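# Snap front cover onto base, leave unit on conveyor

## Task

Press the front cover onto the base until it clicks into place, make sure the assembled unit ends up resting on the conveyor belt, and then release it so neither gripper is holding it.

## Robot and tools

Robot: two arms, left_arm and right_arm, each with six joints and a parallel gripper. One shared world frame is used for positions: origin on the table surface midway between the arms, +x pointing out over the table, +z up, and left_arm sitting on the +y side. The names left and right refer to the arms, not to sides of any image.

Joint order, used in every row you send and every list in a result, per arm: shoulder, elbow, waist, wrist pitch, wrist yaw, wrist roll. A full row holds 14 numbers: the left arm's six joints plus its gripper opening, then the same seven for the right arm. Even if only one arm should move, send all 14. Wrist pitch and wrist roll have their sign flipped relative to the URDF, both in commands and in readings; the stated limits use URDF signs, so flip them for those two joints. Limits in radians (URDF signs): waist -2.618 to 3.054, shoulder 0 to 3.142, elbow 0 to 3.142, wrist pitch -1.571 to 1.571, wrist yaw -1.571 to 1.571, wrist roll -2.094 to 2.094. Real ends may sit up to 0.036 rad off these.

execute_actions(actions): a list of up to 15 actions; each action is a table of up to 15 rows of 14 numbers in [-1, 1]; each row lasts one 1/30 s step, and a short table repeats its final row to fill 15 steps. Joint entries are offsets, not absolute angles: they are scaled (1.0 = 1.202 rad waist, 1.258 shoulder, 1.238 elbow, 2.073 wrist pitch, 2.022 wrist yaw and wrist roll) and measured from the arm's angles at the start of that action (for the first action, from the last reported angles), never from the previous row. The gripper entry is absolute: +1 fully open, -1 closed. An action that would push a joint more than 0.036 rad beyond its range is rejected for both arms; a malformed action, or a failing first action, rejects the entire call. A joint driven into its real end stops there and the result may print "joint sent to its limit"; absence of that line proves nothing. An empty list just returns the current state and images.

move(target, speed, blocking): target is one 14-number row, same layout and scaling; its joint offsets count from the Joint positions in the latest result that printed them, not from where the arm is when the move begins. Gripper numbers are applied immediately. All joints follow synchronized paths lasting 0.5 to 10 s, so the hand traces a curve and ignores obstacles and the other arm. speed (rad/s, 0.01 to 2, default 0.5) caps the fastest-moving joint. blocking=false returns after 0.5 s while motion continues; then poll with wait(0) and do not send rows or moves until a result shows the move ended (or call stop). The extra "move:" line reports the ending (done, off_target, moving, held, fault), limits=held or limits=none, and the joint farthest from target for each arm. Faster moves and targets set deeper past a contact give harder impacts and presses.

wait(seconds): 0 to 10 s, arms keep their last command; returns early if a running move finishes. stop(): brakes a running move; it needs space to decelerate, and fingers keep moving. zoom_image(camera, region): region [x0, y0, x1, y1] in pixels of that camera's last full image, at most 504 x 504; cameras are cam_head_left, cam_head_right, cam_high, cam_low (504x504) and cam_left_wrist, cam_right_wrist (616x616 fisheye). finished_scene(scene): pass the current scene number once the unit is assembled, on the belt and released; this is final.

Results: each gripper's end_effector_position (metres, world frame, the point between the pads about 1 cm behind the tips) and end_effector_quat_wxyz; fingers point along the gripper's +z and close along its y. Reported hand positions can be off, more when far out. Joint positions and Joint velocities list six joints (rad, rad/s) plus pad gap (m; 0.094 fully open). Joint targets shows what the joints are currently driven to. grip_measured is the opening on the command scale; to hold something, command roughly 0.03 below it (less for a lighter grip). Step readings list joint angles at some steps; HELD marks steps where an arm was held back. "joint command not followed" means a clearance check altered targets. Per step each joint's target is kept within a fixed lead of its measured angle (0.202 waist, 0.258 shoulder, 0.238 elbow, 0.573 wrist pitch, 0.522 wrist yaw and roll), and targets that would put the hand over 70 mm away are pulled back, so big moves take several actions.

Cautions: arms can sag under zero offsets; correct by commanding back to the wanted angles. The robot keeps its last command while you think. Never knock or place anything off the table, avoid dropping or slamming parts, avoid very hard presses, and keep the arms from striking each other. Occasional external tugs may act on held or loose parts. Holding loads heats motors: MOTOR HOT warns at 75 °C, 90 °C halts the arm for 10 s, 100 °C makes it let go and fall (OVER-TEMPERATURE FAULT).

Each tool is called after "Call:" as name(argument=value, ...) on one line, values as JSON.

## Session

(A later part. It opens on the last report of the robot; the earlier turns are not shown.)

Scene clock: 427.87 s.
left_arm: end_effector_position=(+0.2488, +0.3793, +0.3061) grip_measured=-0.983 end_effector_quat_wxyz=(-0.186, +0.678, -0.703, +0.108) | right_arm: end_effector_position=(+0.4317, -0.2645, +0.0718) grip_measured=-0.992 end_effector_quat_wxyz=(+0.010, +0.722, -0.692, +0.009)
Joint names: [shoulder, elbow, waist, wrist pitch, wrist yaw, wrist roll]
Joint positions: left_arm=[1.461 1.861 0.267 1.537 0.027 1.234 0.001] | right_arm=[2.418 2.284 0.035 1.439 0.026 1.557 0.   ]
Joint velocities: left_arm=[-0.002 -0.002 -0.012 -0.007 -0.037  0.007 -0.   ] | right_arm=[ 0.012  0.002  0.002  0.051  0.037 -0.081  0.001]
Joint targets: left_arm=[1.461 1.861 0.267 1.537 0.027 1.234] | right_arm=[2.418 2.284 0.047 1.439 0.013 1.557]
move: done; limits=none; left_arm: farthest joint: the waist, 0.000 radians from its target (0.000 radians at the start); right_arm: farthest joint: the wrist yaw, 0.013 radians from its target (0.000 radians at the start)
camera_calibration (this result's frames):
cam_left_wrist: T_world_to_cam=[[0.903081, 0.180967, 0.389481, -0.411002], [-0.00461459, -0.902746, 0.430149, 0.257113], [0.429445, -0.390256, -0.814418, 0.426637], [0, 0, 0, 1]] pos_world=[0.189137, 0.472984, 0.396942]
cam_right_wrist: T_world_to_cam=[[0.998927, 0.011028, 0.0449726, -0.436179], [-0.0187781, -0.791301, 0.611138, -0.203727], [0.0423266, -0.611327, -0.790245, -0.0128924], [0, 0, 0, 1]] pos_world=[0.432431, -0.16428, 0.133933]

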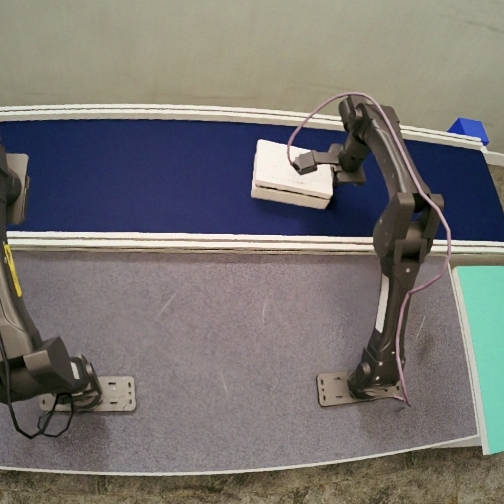

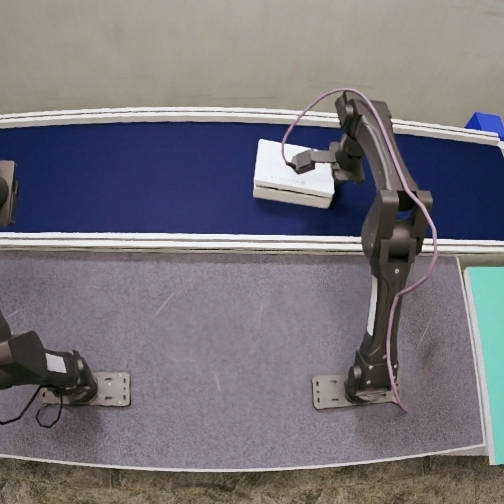

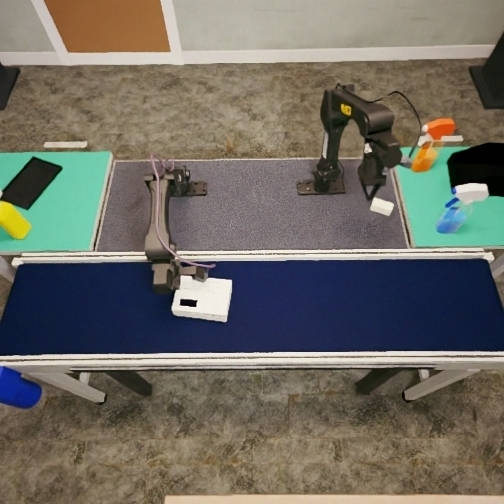

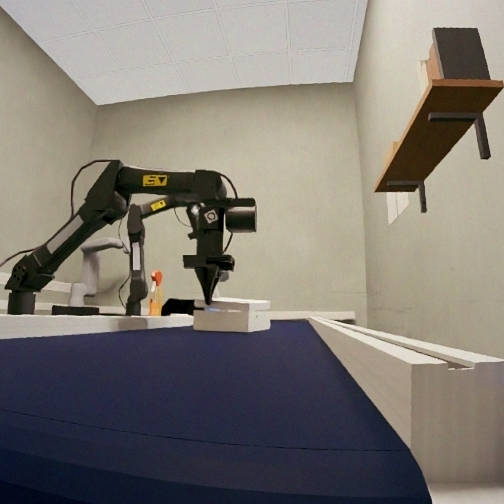

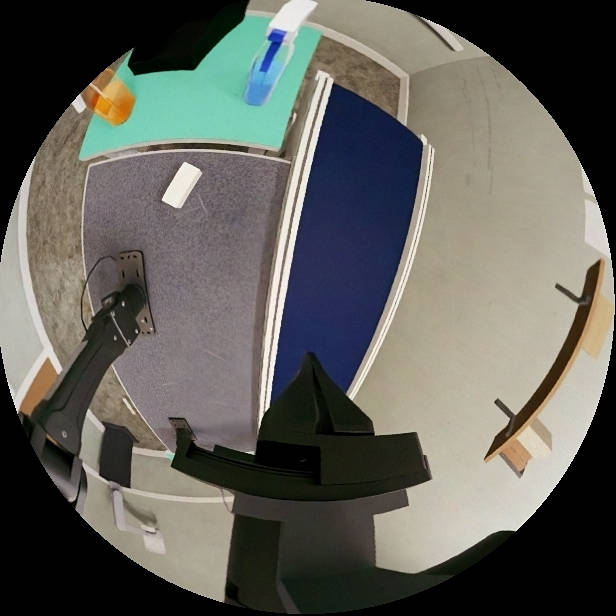

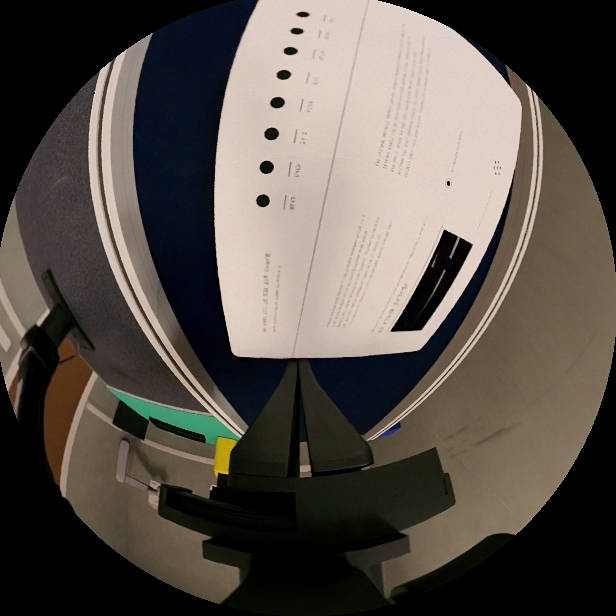

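Call:
move(target=[0,0,0,0,0,0,-1,-0.09,0,-0.015,0,0,0,-1], speed=0.2)

Call:
move(target=[0,0,0,0,0,0,-1,0,0,0.24,-0.06,0,0,-1])

Call:
execute_actions(actions=[[[0,0,0,0,0,0,-1,0.04,0,0,0,0,0,-1]],[[0,0,0,0,0,0,-1,0.04,0,0,0,0,0,-1]],[[0,0,0,0,0,0,-1,0.04,0,0,0,0,0,-1]],[[0,0,0,0,0,0,-1,0.11,-0.04,0,0,0,0,-1]],[[0,0,0,0,0,0,-1,0.11,-0.04,0,0,0,0,-1]]])

Call:
zoom_image(camera="cam_low", region=[170,270,290,340])

Call:
zoom_image(camera="cam_head_left", region=[230,110,370,230])

Scene clock: 438.73 s.
left_arm: end_effector_position=(+0.2488, +0.3793, +0.3061) grip_measured=-0.983 end_effector_quat_wxyz=(-0.186, +0.678, -0.703, +0.108) | right_arm: end_effector_position=(+0.4344, -0.2696, +0.1173) grip_measured=-0.992 end_effector_quat_wxyz=(-0.027, +0.716, -0.696, +0.044)
Joint names: [shoulder, elbow, waist, wrist pitch, wrist yaw, wrist roll]
Joint positions: left_arm=[1.461 1.861 0.267 1.537 0.027 1.234 0.001] | right_arm=[2.317 2.284 0.024 1.438 0.028 1.557 0.   ]
Joint velocities: left_arm=[-0.012  0.002 -0.012 -0.022 -0.022 -0.007 -0.   ] | right_arm=[-0.017  0.002  0.022  0.051 -0.095 -0.022 -0.   ]
Joint targets: left_arm=[1.461 1.861 0.267 1.537 0.027 1.234] | right_arm=[2.305 2.284 0.017 1.439 0.026 1.557]
move: done; limits=none; left_arm: farthest joint: the waist, 0.000 radians from its target (0.000 radians at the start); right_arm: farthest joint: the shoulder, 0.012 radians from its target (0.113 radians at the start)
camera_calibration (this result's frames):
cam_left_wrist: T_world_to_cam=[[0.903081, 0.180967, 0.389481, -0.411002], [-0.00461459, -0.902746, 0.430149, 0.257113], [0.429445, -0.390256, -0.814418, 0.426637], [0, 0, 0, 1]] pos_world=[0.189137, 0.472984, 0.396942]
cam_right_wrist: T_world_to_cam=[[0.989299, -0.0000030743, 0.145905, -0.45156], [-0.0889145, -0.792876, 0.602861, -0.204519], [0.115683, -0.609383, -0.784392, -0.0122639], [0, 0, 0, 1]] pos_world=[0.429962, -0.169633, 0.179562]

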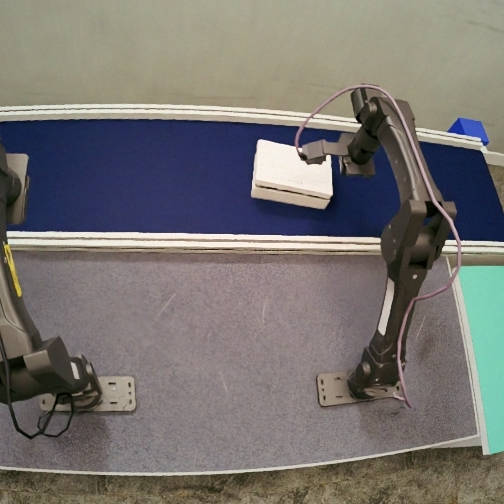

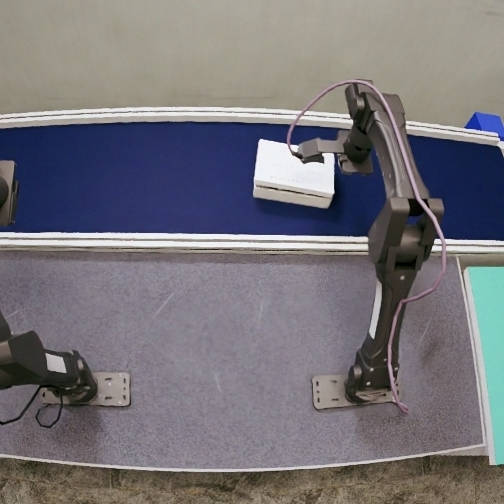

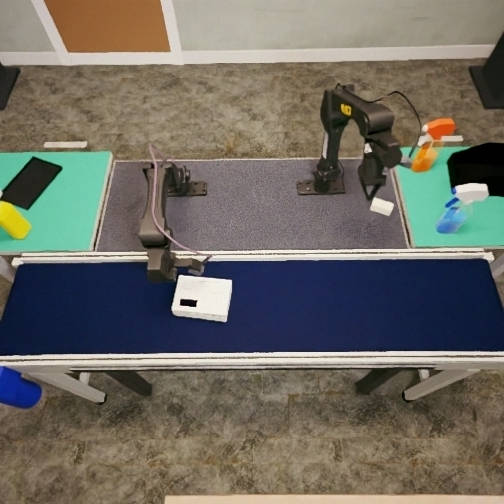

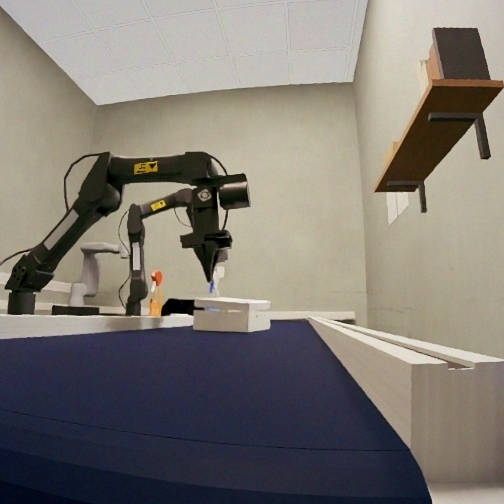

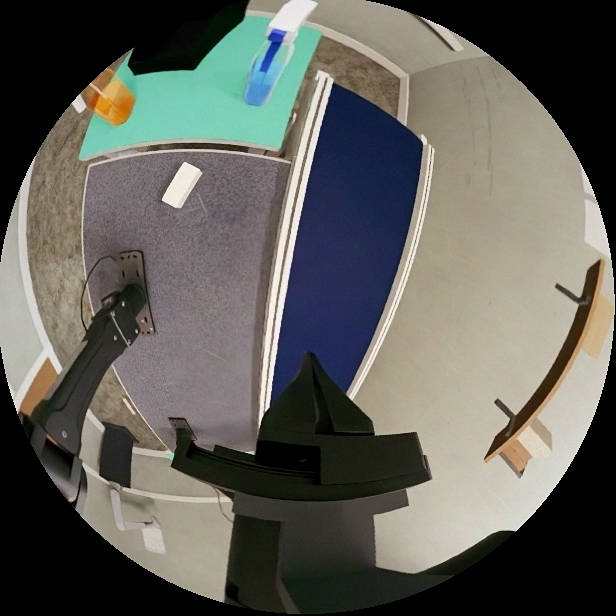

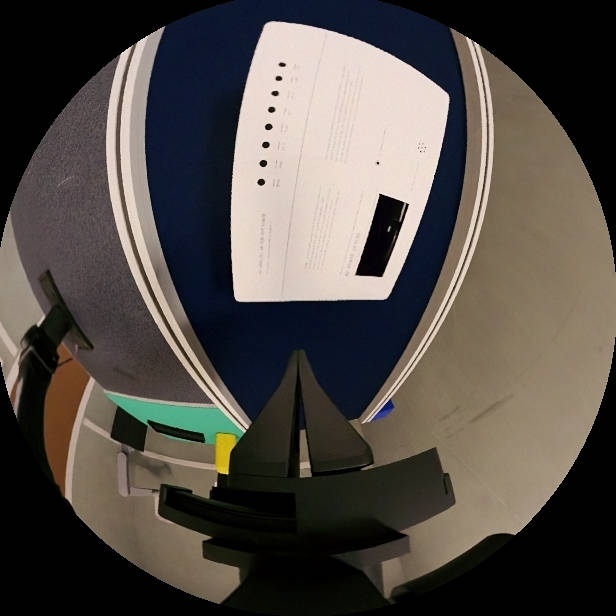

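Scene clock: 439.93 s.
left_arm: end_effector_position=(+0.2488, +0.3793, +0.3061) grip_measured=-0.983 end_effector_quat_wxyz=(-0.186, +0.678, -0.703, +0.108) | right_arm: end_effector_position=(+0.4381, -0.1252, +0.1222) grip_measured=-0.992 end_effector_quat_wxyz=(-0.081, +0.806, -0.581, +0.078)
Joint names: [shoulder, elbow, waist, wrist pitch, wrist yaw, wrist roll]
Joint positions: left_arm=[1.461 1.861 0.267 1.537 0.027 1.234 0.001] | right_arm=[2.317 2.284 0.319 1.316 0.036 1.557 0.   ]
Joint velocities: left_arm=[ 0.017  0.007 -0.022 -0.022  0.022 -0.022  0.   ] | right_arm=[ 0.002 -0.002  0.002 -0.022  0.037  0.051  0.001]
Joint targets: left_arm=[1.461 1.861 0.267 1.537 0.027 1.234] | right_arm=[2.317 2.284 0.312 1.314 0.028 1.557]
move: done; limits=none; left_arm: farthest joint: the waist, 0.000 radians from its target (0.000 radians at the start); right_arm: farthest joint: the wrist yaw, 0.008 radians from its target (0.000 radians at the start)
camera_calibration (this result's frames):
cam_left_wrist: T_world_to_cam=[[0.903081, 0.180967, 0.389481, -0.411002], [-0.00461459, -0.902746, 0.430149, 0.257113], [0.429445, -0.390256, -0.814418, 0.426637], [0, 0, 0, 1]] pos_world=[0.189137, 0.472984, 0.396942]
cam_right_wrist: T_world_to_cam=[[0.922637, 0.279043, 0.266228, -0.406469], [0.0734698, -0.804824, 0.588949, -0.16353], [0.378608, -0.523826, -0.763061, -0.0278815], [0, 0, 0, 1]] pos_world=[0.397594, -0.0327958, 0.183249]

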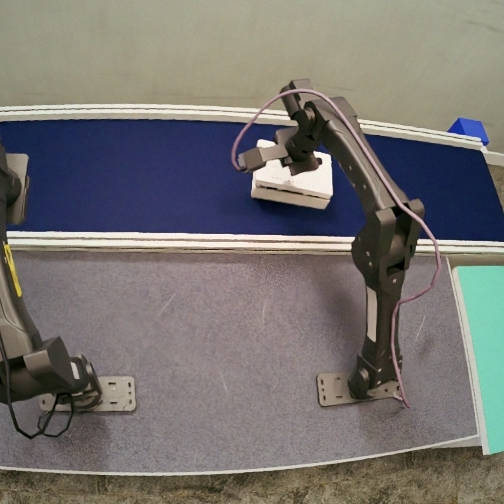

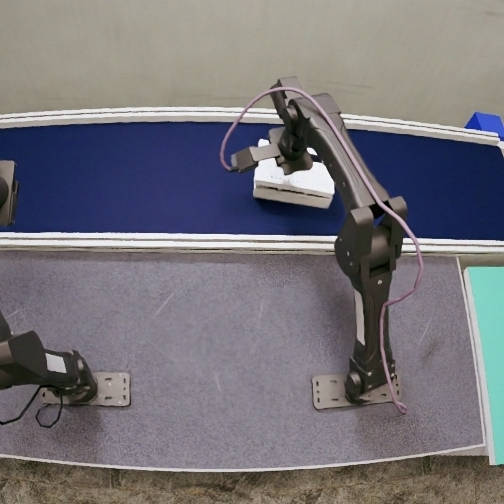

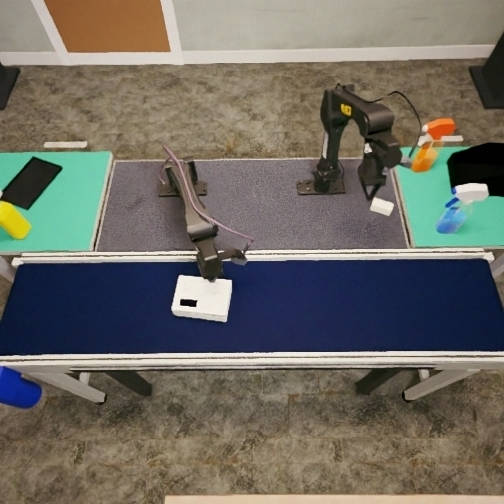

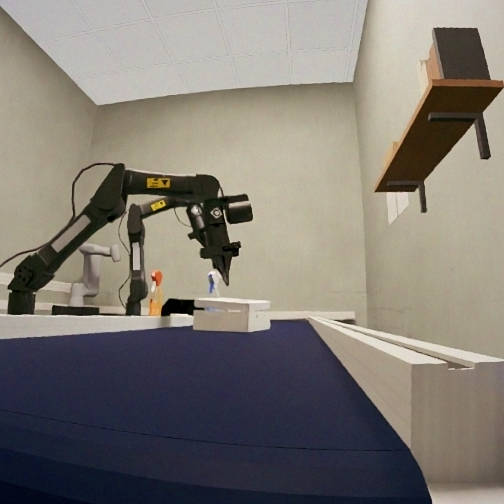

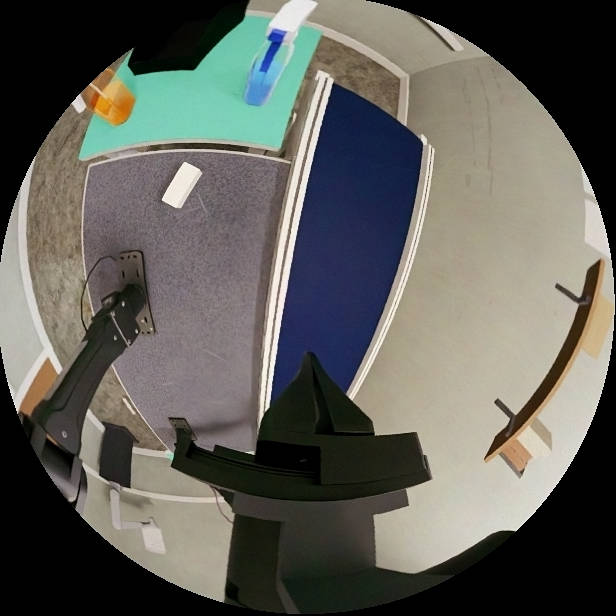

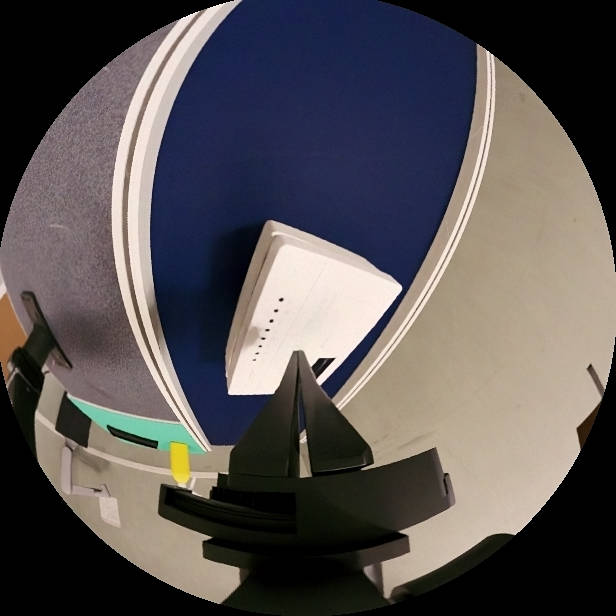

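Scene clock: 442.43 s.
left_arm: end_effector_position=(+0.2488, +0.3793, +0.3061) grip_measured=-0.983 end_effector_quat_wxyz=(-0.186, +0.678, -0.703, +0.108) | right_arm: end_effector_position=(+0.4390, -0.1248, +0.0867) grip_measured=-0.992 end_effector_quat_wxyz=(-0.054, +0.809, -0.583, +0.059)
Joint names: [shoulder, elbow, waist, wrist pitch, wrist yaw, wrist roll]
Joint positions: left_arm=[1.461 1.861 0.267 1.537 0.027 1.234 0.001] | right_arm=[2.392 2.285 0.319 1.308 0.035 1.557 0.   ]
Joint velocities: left_arm=[-0.017  0.002  0.002  0.095 -0.051  0.007  0.001] | right_arm=[-0.002 -0.017 -0.002 -0.007  0.037 -0.051  0.001]
Joint targets: left_arm=[1.461 1.861 0.267 1.537 0.027 1.234] | right_arm=[2.515 2.240 0.319 1.308 0.035 1.557]
Step readings (joint positions; steps 1 to 15: 1st action; 16 to 30: 2nd action; 31 to 45: 3rd action; 46 to 60: 4th action; 61 to 75: 5th action):
0: left_arm=[1.461 1.861 0.267 1.537 0.027 1.234] | right_arm=[2.317 2.284 0.319 1.316 0.036 1.557]
1: left_arm=[1.461 1.861 0.267 1.537 0.027 1.234] | right_arm=[2.320 2.284 0.319 1.316 0.036 1.557]
2: left_arm=[1.461 1.861 0.267 1.537 0.027 1.234] | right_arm=[2.323 2.284 0.319 1.314 0.036 1.557]
4: left_arm=[1.461 1.861 0.267 1.537 0.027 1.234] | right_arm=[2.337 2.284 0.319 1.314 0.036 1.557]
8: left_arm=[1.461 1.861 0.267 1.537 0.027 1.234] | right_arm=[2.361 2.284 0.319 1.314 0.036 1.557]
15: left_arm=[1.461 1.861 0.267 1.537 0.027 1.234] | right_arm=[2.363 2.284 0.319 1.314 0.036 1.557]
16: left_arm=[1.461 1.861 0.267 1.537 0.027 1.234] | right_arm=[2.366 2.284 0.319 1.313 0.036 1.557]
17: left_arm=[1.461 1.861 0.267 1.537 0.027 1.234] | right_arm=[2.369 2.284 0.319 1.312 0.036 1.557]
19: left_arm=[1.461 1.861 0.267 1.537 0.027 1.234] | right_arm=[2.382 2.284 0.319 1.311 0.036 1.557]
23: left_arm=[1.461 1.861 0.267 1.537 0.027 1.234] | right_arm=[2.384 2.285 0.319 1.309 0.035 1.557]
30: left_arm=[1.461 1.861 0.267 1.537 0.027 1.234] | right_arm=[2.384 2.285 0.319 1.308 0.035 1.557]
31: left_arm=[1.461 1.861 0.267 1.537 0.027 1.234] | right_arm=[2.385 2.285 0.319 1.308 0.035 1.557]
32: left_arm=[1.461 1.861 0.267 1.537 0.027 1.234] | right_arm=[2.385 2.285 0.319 1.308 0.035 1.557]
34: left_arm=[1.461 1.861 0.267 1.537 0.027 1.234] | right_arm=[2.385 2.285 0.319 1.308 0.035 1.557]
38: left_arm=[1.461 1.861 0.267 1.537 0.027 1.234] | right_arm=[2.385 2.285 0.319 1.308 0.035 1.557]
45: left_arm=[1.461 1.861 0.267 1.537 0.027 1.234] | right_arm=[2.385 2.285 0.319 1.308 0.035 1.557]
46: left_arm=[1.461 1.861 0.267 1.537 0.027 1.234] | right_arm=[2.392 2.285 0.319 1.308 0.035 1.557]
47: left_arm=[1.461 1.861 0.267 1.537 0.027 1.234] | right_arm=[2.392 2.285 0.319 1.308 0.035 1.557]
49: left_arm=[1.461 1.861 0.267 1.537 0.027 1.234] | right_arm=[2.392 2.285 0.319 1.308 0.035 1.557]
53: left_arm=[1.461 1.861 0.267 1.537 0.027 1.234] | right_arm=[2.392 2.285 0.319 1.308 0.035 1.557]
60: left_arm=[1.461 1.861 0.267 1.537 0.027 1.234] | right_arm=[2.392 2.285 0.319 1.308 0.035 1.557]
61: left_arm=[1.461 1.861 0.267 1.537 0.027 1.234] | right_arm=[2.392 2.285 0.319 1.308 0.035 1.557]
62: left_arm=[1.461 1.861 0.267 1.537 0.027 1.234] | right_arm=[2.392 2.285 0.319 1.308 0.035 1.557]
64: left_arm=[1.461 1.861 0.267 1.537 0.027 1.234] | right_arm=[2.392 2.285 0.319 1.308 0.035 1.557]
68: left_arm=[1.461 1.861 0.267 1.537 0.027 1.234] | right_arm=[2.392 2.285 0.319 1.308 0.035 1.557]
75: Joint positions above
camera_calibration (this result's frames):
cam_left_wrist: T_world_to_cam=[[0.903081, 0.180967, 0.389481, -0.411002], [-0.00461459, -0.902746, 0.430149, 0.257113], [0.429445, -0.390256, -0.814418, 0.426637], [0, 0, 0, 1]] pos_world=[0.189137, 0.472984, 0.396942]
cam_right_wrist: T_world_to_cam=[[0.937298, 0.284195, 0.201756, -0.39815], [0.110843, -0.79189, 0.600519, -0.158232], [0.330434, -0.540502, -0.773738, -0.0350382], [0, 0, 0, 1]] pos_world=[0.402302, -0.031088, 0.14824]

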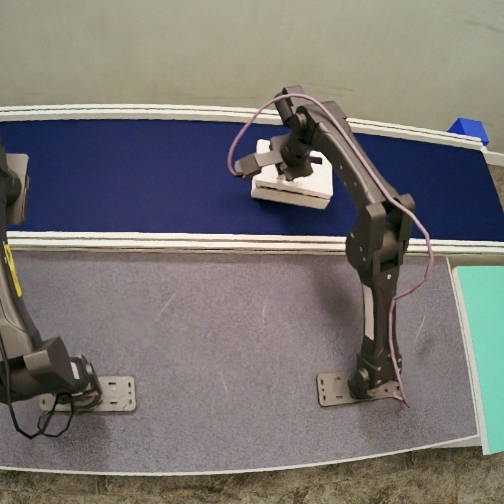

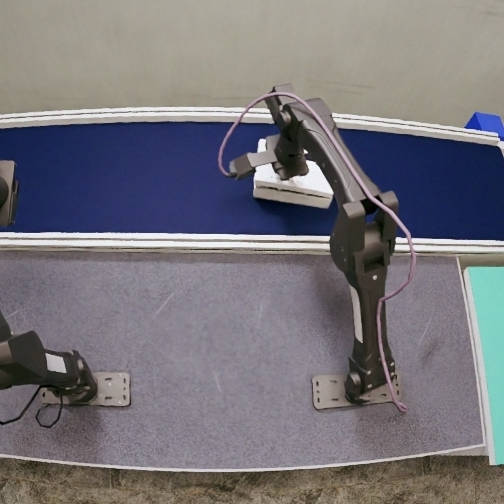

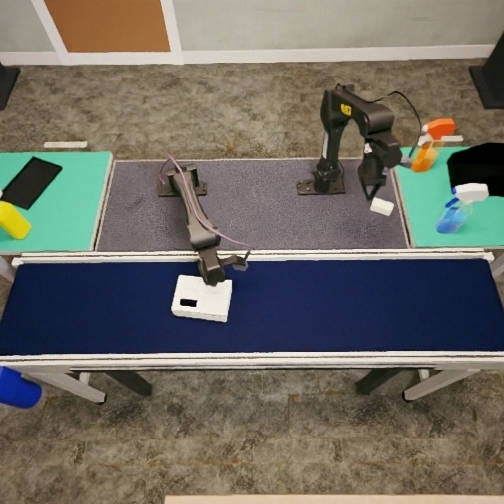

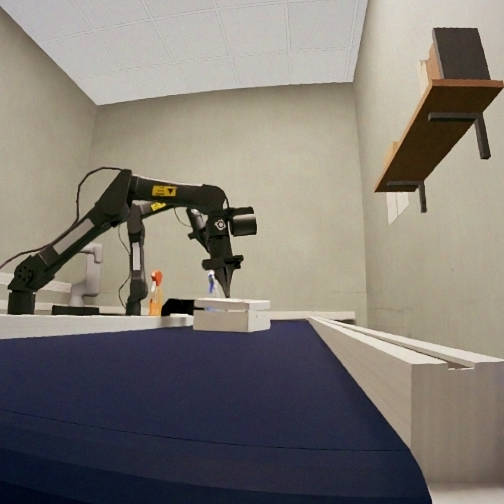

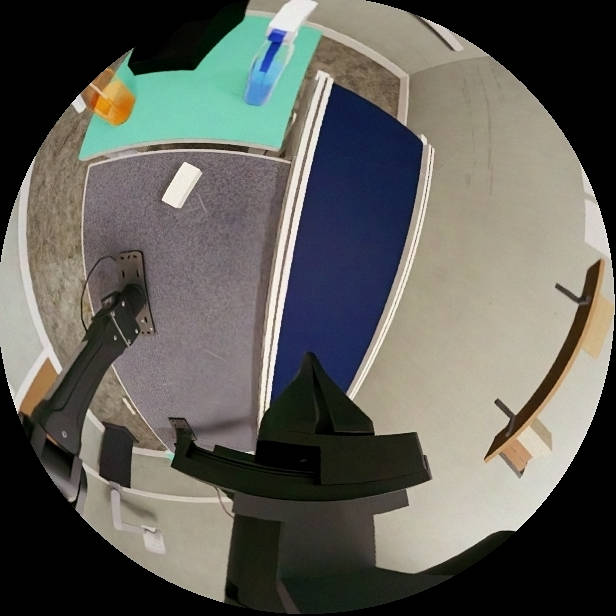

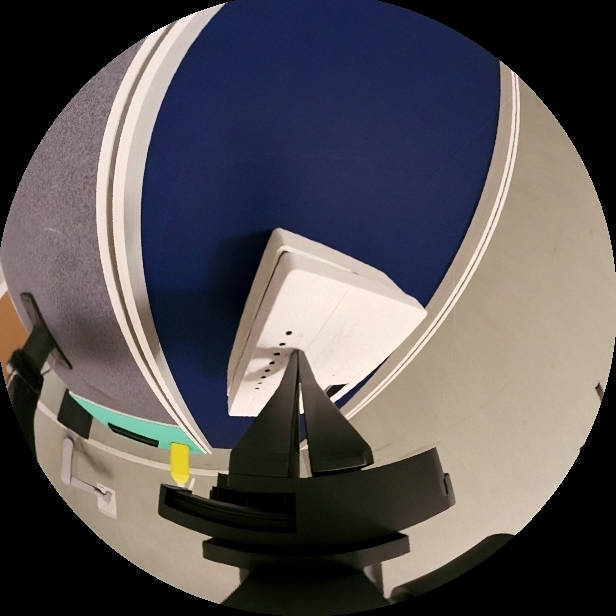

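Region (170, 270, 290, 340) of cam_low's 504x504 image, scaled by 4.200, with more detail than that image has; it fills the top 294 rows of this view, and the rest is white.

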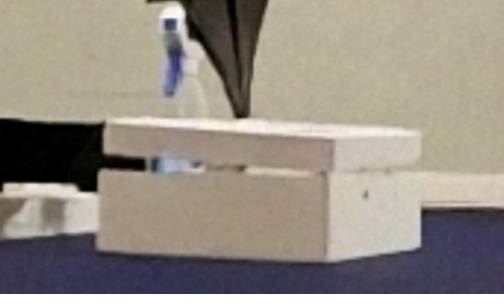

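Region (230, 110, 370, 230) of cam_head_left's 504x504 image, scaled by 3.600, with more detail than that image has; it fills the top 432 rows of this view, and the rest is white.

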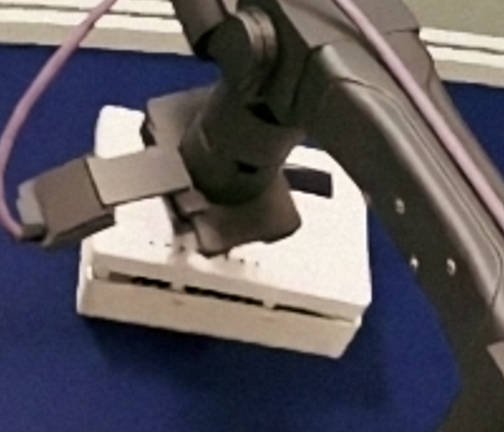

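Call:
execute_actions(actions=[[[0,0,0,0,0,0,-1,0.05,-0.02,0,0.03,0,0,-1]],[[0,0,0,0,0,0,-1,0.05,-0.02,0,0.06,0,0,-1]],[[0,0,0,0,0,0,-1,0.1,-0.04,0,0,0,0,-1]]])

Call:
zoom_image(camera="cam_low", region=[170,270,290,340])

Call:
zoom_image(camera="cam_right_wrist", region=[210,210,450,420])

Scene clock: 451.37 s.
left_arm: end_effector_position=(+0.2488, +0.3793, +0.3061) grip_measured=-0.983 end_effector_quat_wxyz=(-0.186, +0.678, -0.703, +0.108) | right_arm: end_effector_position=(+0.4388, -0.1249, +0.0867) grip_measured=-0.992 end_effector_quat_wxyz=(-0.053, +0.809, -0.583, +0.059)
Joint names: [shoulder, elbow, waist, wrist pitch, wrist yaw, wrist roll]
Joint positions: left_arm=[1.461 1.861 0.267 1.537 0.027 1.234 0.001] | right_arm=[2.392 2.285 0.319 1.31  0.035 1.557 0.   ]
Joint velocities: left_arm=[ 0.002  0.017  0.002  0.022 -0.037 -0.051 -0.001] | right_arm=[-0.002  0.007  0.012 -0.081 -0.081  0.022  0.   ]
Joint targets: left_arm=[1.461 1.861 0.267 1.537 0.027 1.234] | right_arm=[2.513 2.237 0.319 1.312 0.035 1.557]
Step readings (joint positions; steps 1 to 15: 1st action; 16 to 30: 2nd action; 31 to 45: 3rd action):
0: left_arm=[1.461 1.861 0.267 1.537 0.027 1.234] | right_arm=[2.392 2.285 0.319 1.308 0.035 1.557]
1: left_arm=[1.461 1.861 0.267 1.537 0.027 1.234] | right_arm=[2.390 2.285 0.319 1.310 0.035 1.557]
2: left_arm=[1.461 1.861 0.267 1.537 0.027 1.234] | right_arm=[2.390 2.285 0.319 1.310 0.035 1.557]
4: left_arm=[1.461 1.861 0.267 1.537 0.027 1.234] | right_arm=[2.390 2.285 0.319 1.310 0.035 1.557]
8: left_arm=[1.461 1.861 0.267 1.537 0.027 1.234] | right_arm=[2.390 2.285 0.319 1.310 0.035 1.557]
15: left_arm=[1.461 1.861 0.267 1.537 0.027 1.234] | right_arm=[2.390 2.285 0.319 1.310 0.035 1.557]
16: left_arm=[1.461 1.861 0.267 1.537 0.027 1.234] | right_arm=[2.390 2.285 0.319 1.313 0.035 1.557]
17: left_arm=[1.461 1.861 0.267 1.537 0.027 1.234] | right_arm=[2.390 2.285 0.319 1.313 0.035 1.557]
19: left_arm=[1.461 1.861 0.267 1.537 0.027 1.234] | right_arm=[2.390 2.285 0.319 1.313 0.035 1.557]
23: left_arm=[1.461 1.861 0.267 1.537 0.027 1.234] | right_arm=[2.390 2.285 0.319 1.313 0.035 1.557]
30: left_arm=[1.461 1.861 0.267 1.537 0.027 1.234] | right_arm=[2.390 2.285 0.319 1.313 0.035 1.557]
31: left_arm=[1.461 1.861 0.267 1.537 0.027 1.234] | right_arm=[2.392 2.285 0.319 1.310 0.035 1.557]
32: left_arm=[1.461 1.861 0.267 1.537 0.027 1.234] | right_arm=[2.392 2.285 0.319 1.310 0.035 1.557]
34: left_arm=[1.461 1.861 0.267 1.537 0.027 1.234] | right_arm=[2.392 2.285 0.319 1.310 0.035 1.557]
38: left_arm=[1.461 1.861 0.267 1.537 0.027 1.234] | right_arm=[2.392 2.285 0.319 1.310 0.035 1.557]
45: Joint positions above
camera_calibration (this result's frames):
cam_left_wrist: T_world_to_cam=[[0.903081, 0.180967, 0.389481, -0.411002], [-0.00461459, -0.902746, 0.430149, 0.257113], [0.429445, -0.390256, -0.814418, 0.426637], [0, 0, 0, 1]] pos_world=[0.189137, 0.472984, 0.396942]
cam_right_wrist: T_world_to_cam=[[0.937515, 0.284272, 0.200637, -0.397914], [0.111491, -0.791662, 0.600701, -0.158526], [0.329599, -0.540797, -0.773889, -0.0346829], [0, 0, 0, 1]] pos_world=[0.402156, -0.0311395, 0.148222]

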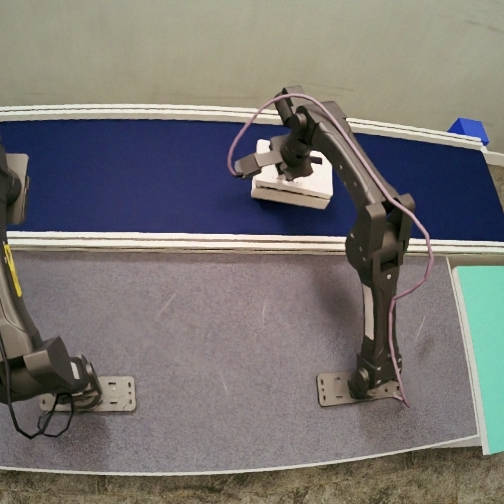

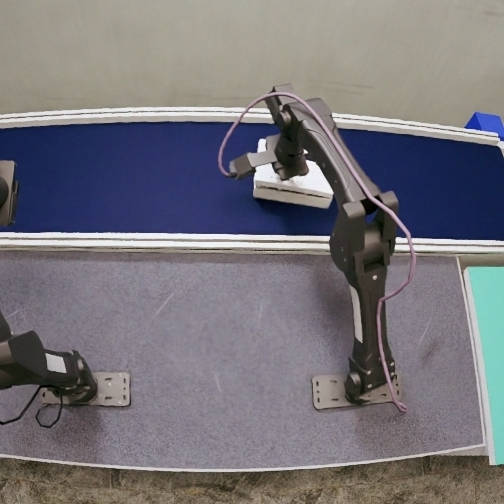

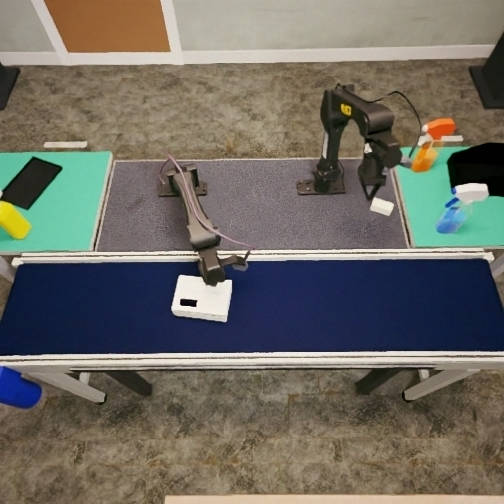

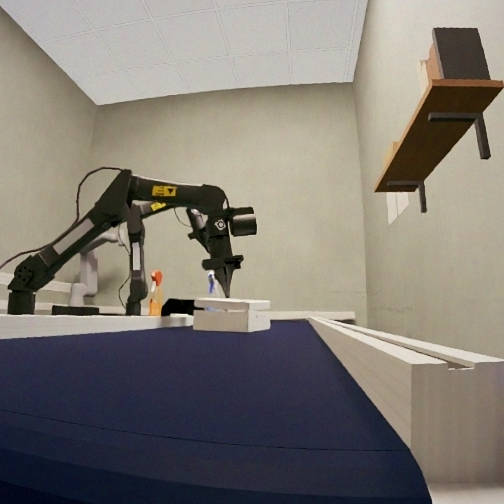

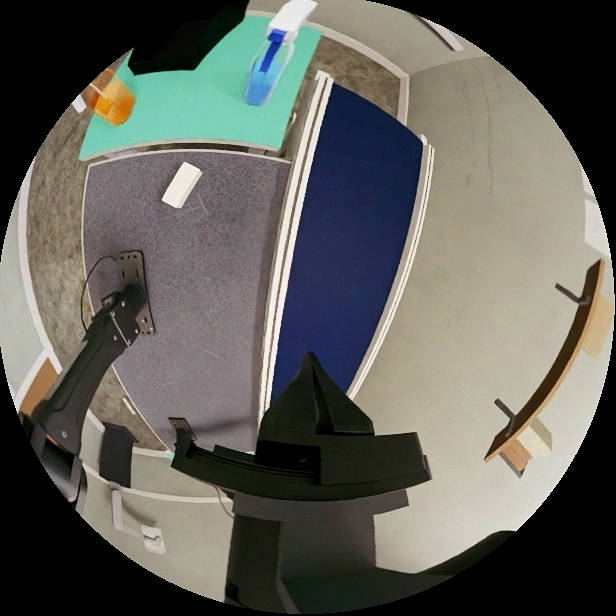

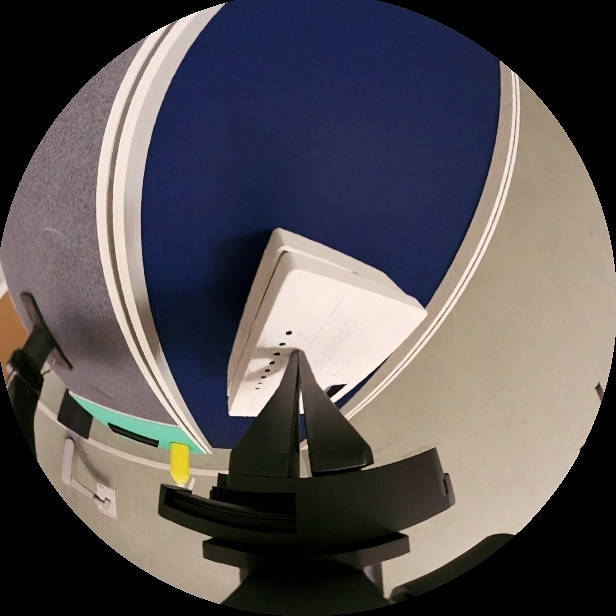

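Region (170, 270, 290, 340) of cam_low's 504x504 image, scaled by 4.200, with more detail than that image has; it fills the top 294 rows of this view, and the rest is white.

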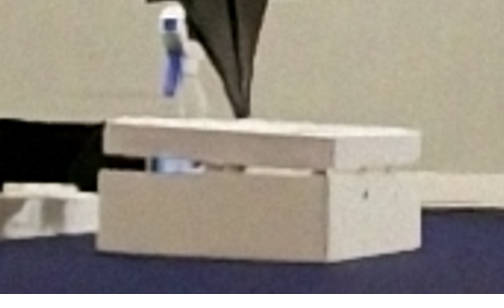

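Region (210, 210, 450, 420) of cam_right_wrist's 616x616 image, scaled by 2.100, with more detail than that image has; it fills the top 441 rows of this view, and the rest is white.

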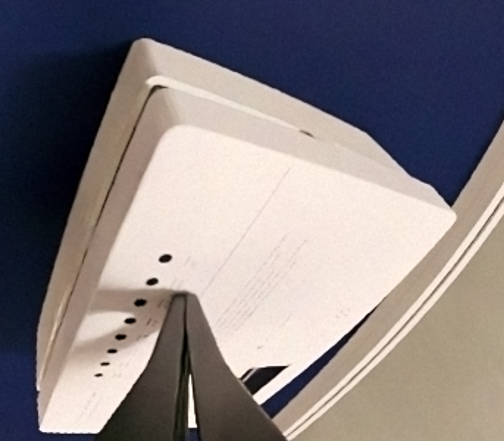

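Call:
execute_actions(actions=[[[0,0,0,0,0,0,-1,0.02,0,0.02,0,-0.04,0,-1]],[[0,0,0,0,0,0,-1,0.02,0,0.03,0,-0.07,0,-1]],[[0,0,0,0,0,0,-1,0.08,-0.03,0,0,0,0,-1]]])

Call:
zoom_image(camera="cam_low", region=[170,270,290,340])

Call:
zoom_image(camera="cam_right_wrist", region=[210,210,450,420])

Scene clock: 460.60 s.
left_arm: end_effector_position=(+0.2488, +0.3793, +0.3061) grip_measured=-0.983 end_effector_quat_wxyz=(-0.186, +0.678, -0.703, +0.108) | right_arm: end_effector_position=(+0.4353, -0.0901, +0.0891) grip_measured=-0.992 end_effector_quat_wxyz=(-0.102, +0.817, -0.567, +0.020)
Joint names: [shoulder, elbow, waist, wrist pitch, wrist yaw, wrist roll]
Joint positions: left_arm=[1.461 1.861 0.267 1.537 0.027 1.234 0.001] | right_arm=[ 2.393  2.288  0.344  1.275 -0.082  1.557  0.   ]
Joint velocities: left_arm=[-0.012 -0.007 -0.012  0.125  0.11  -0.022 -0.   ] | right_arm=[-0.002  0.002 -0.002  0.037 -0.007 -0.022 -0.001]
Joint targets: left_arm=[1.461 1.861 0.267 1.537 0.027 1.234] | right_arm=[2.489 2.251 0.344 1.276 -0.083 1.557]
Step readings (joint positions; steps 1 to 15: 1st action; 16 to 30: 2nd action; 31 to 45: 3rd action):
0: left_arm=[1.461 1.861 0.267 1.537 0.027 1.234] | right_arm=[2.392 2.285 0.319 1.310 0.035 1.557]
1: left_arm=[1.461 1.861 0.267 1.537 0.027 1.234] | right_arm=[2.388 2.288 0.320 1.310 0.032 1.557]
2: left_arm=[1.461 1.861 0.267 1.537 0.027 1.234] | right_arm=[2.388 2.288 0.320 1.307 0.027 1.557]
4: left_arm=[1.461 1.861 0.267 1.537 0.027 1.234] | right_arm=[2.388 2.288 0.321 1.304 0.021 1.557]
8: left_arm=[1.461 1.861 0.267 1.537 0.027 1.234] | right_arm=[2.388 2.288 0.322 1.300 0.013 1.557]
15: left_arm=[1.461 1.861 0.267 1.537 0.027 1.234] | right_arm=[2.388 2.288 0.322 1.297 0.008 1.557]
16: left_arm=[1.461 1.861 0.267 1.537 0.027 1.234] | right_arm=[2.388 2.288 0.323 1.296 -0.004 1.557]
17: left_arm=[1.461 1.861 0.267 1.537 0.027 1.234] | right_arm=[2.388 2.288 0.324 1.292 -0.019 1.557]
19: left_arm=[1.461 1.861 0.267 1.537 0.027 1.234] | right_arm=[2.388 2.288 0.330 1.286 -0.042 1.557]
23: left_arm=[1.461 1.861 0.267 1.537 0.027 1.234] | right_arm=[2.388 2.288 0.343 1.278 -0.070 1.557]
30: left_arm=[1.461 1.861 0.267 1.537 0.027 1.234] | right_arm=[2.388 2.288 0.344 1.276 -0.083 1.557]
31: left_arm=[1.461 1.861 0.267 1.537 0.027 1.234] | right_arm=[2.393 2.288 0.344 1.276 -0.083 1.557]
32: left_arm=[1.461 1.861 0.267 1.537 0.027 1.234] | right_arm=[2.393 2.288 0.344 1.275 -0.082 1.557]
34: left_arm=[1.461 1.861 0.267 1.537 0.027 1.234] | right_arm=[2.393 2.288 0.344 1.275 -0.082 1.557]
38: left_arm=[1.461 1.861 0.267 1.537 0.027 1.234] | right_arm=[2.393 2.288 0.344 1.275 -0.082 1.557]
45: Joint positions above
camera_calibration (this result's frames):
cam_left_wrist: T_world_to_cam=[[0.903081, 0.180967, 0.389481, -0.411002], [-0.00461459, -0.902746, 0.430149, 0.257113], [0.429445, -0.390256, -0.814418, 0.426637], [0, 0, 0, 1]] pos_world=[0.189137, 0.472984, 0.396942]
cam_right_wrist: T_world_to_cam=[[0.925387, 0.300788, 0.230621, -0.400914], [0.152273, -0.852231, 0.500515, -0.146357], [0.347092, -0.428053, -0.834445, -0.00500738], [0, 0, 0, 1]] pos_world=[0.395025, -0.0062829, 0.161535]

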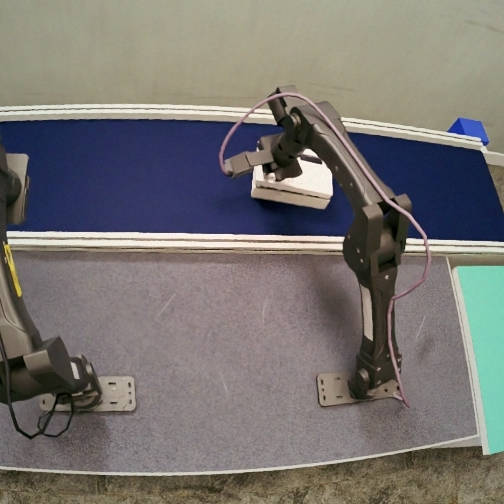

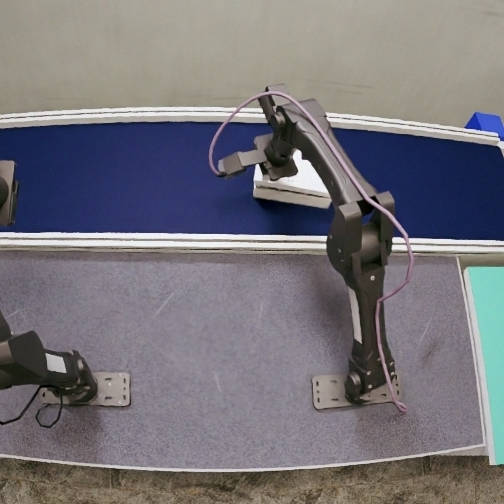

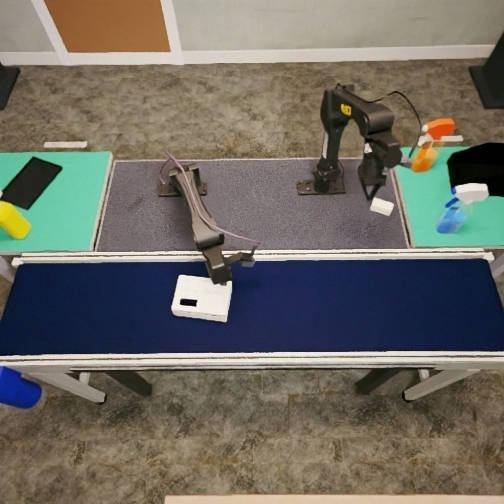

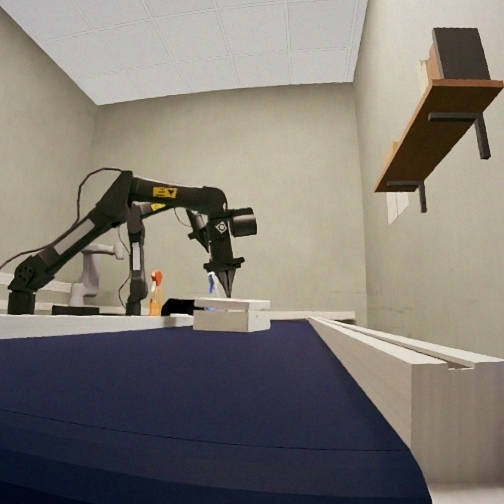

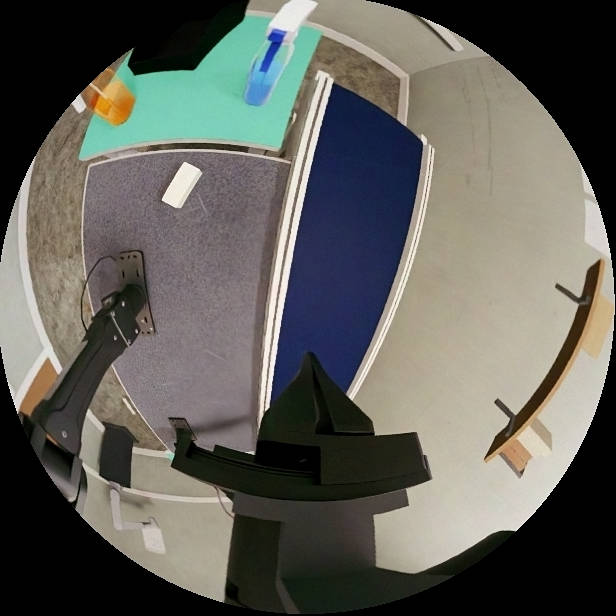

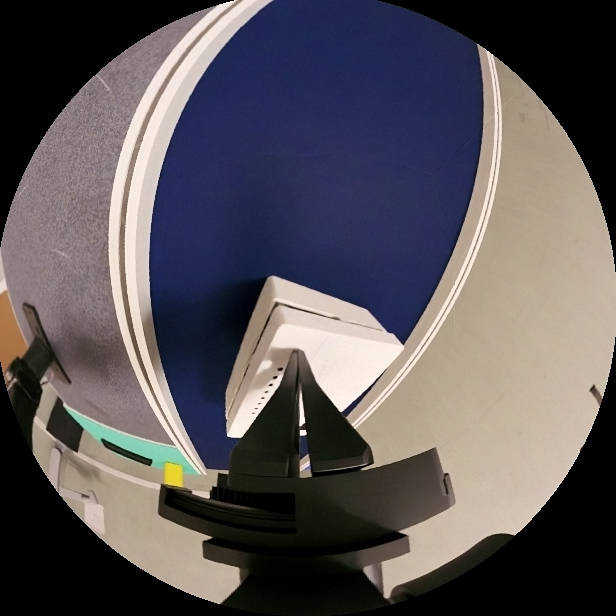

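Region (170, 270, 290, 340) of cam_low's 504x504 image, scaled by 4.200, with more detail than that image has; it fills the top 294 rows of this view, and the rest is white.

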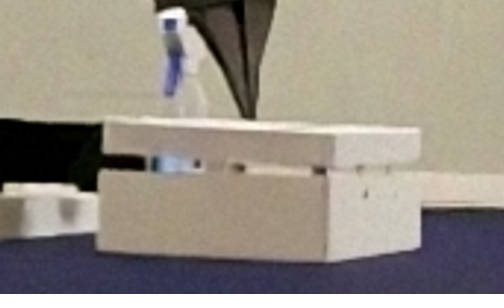

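Region (210, 210, 450, 420) of cam_right_wrist's 616x616 image, scaled by 2.100, with more detail than that image has; it fills the top 441 rows of this view, and the rest is white.

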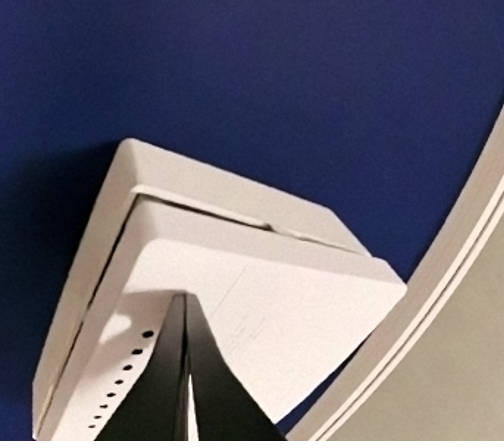

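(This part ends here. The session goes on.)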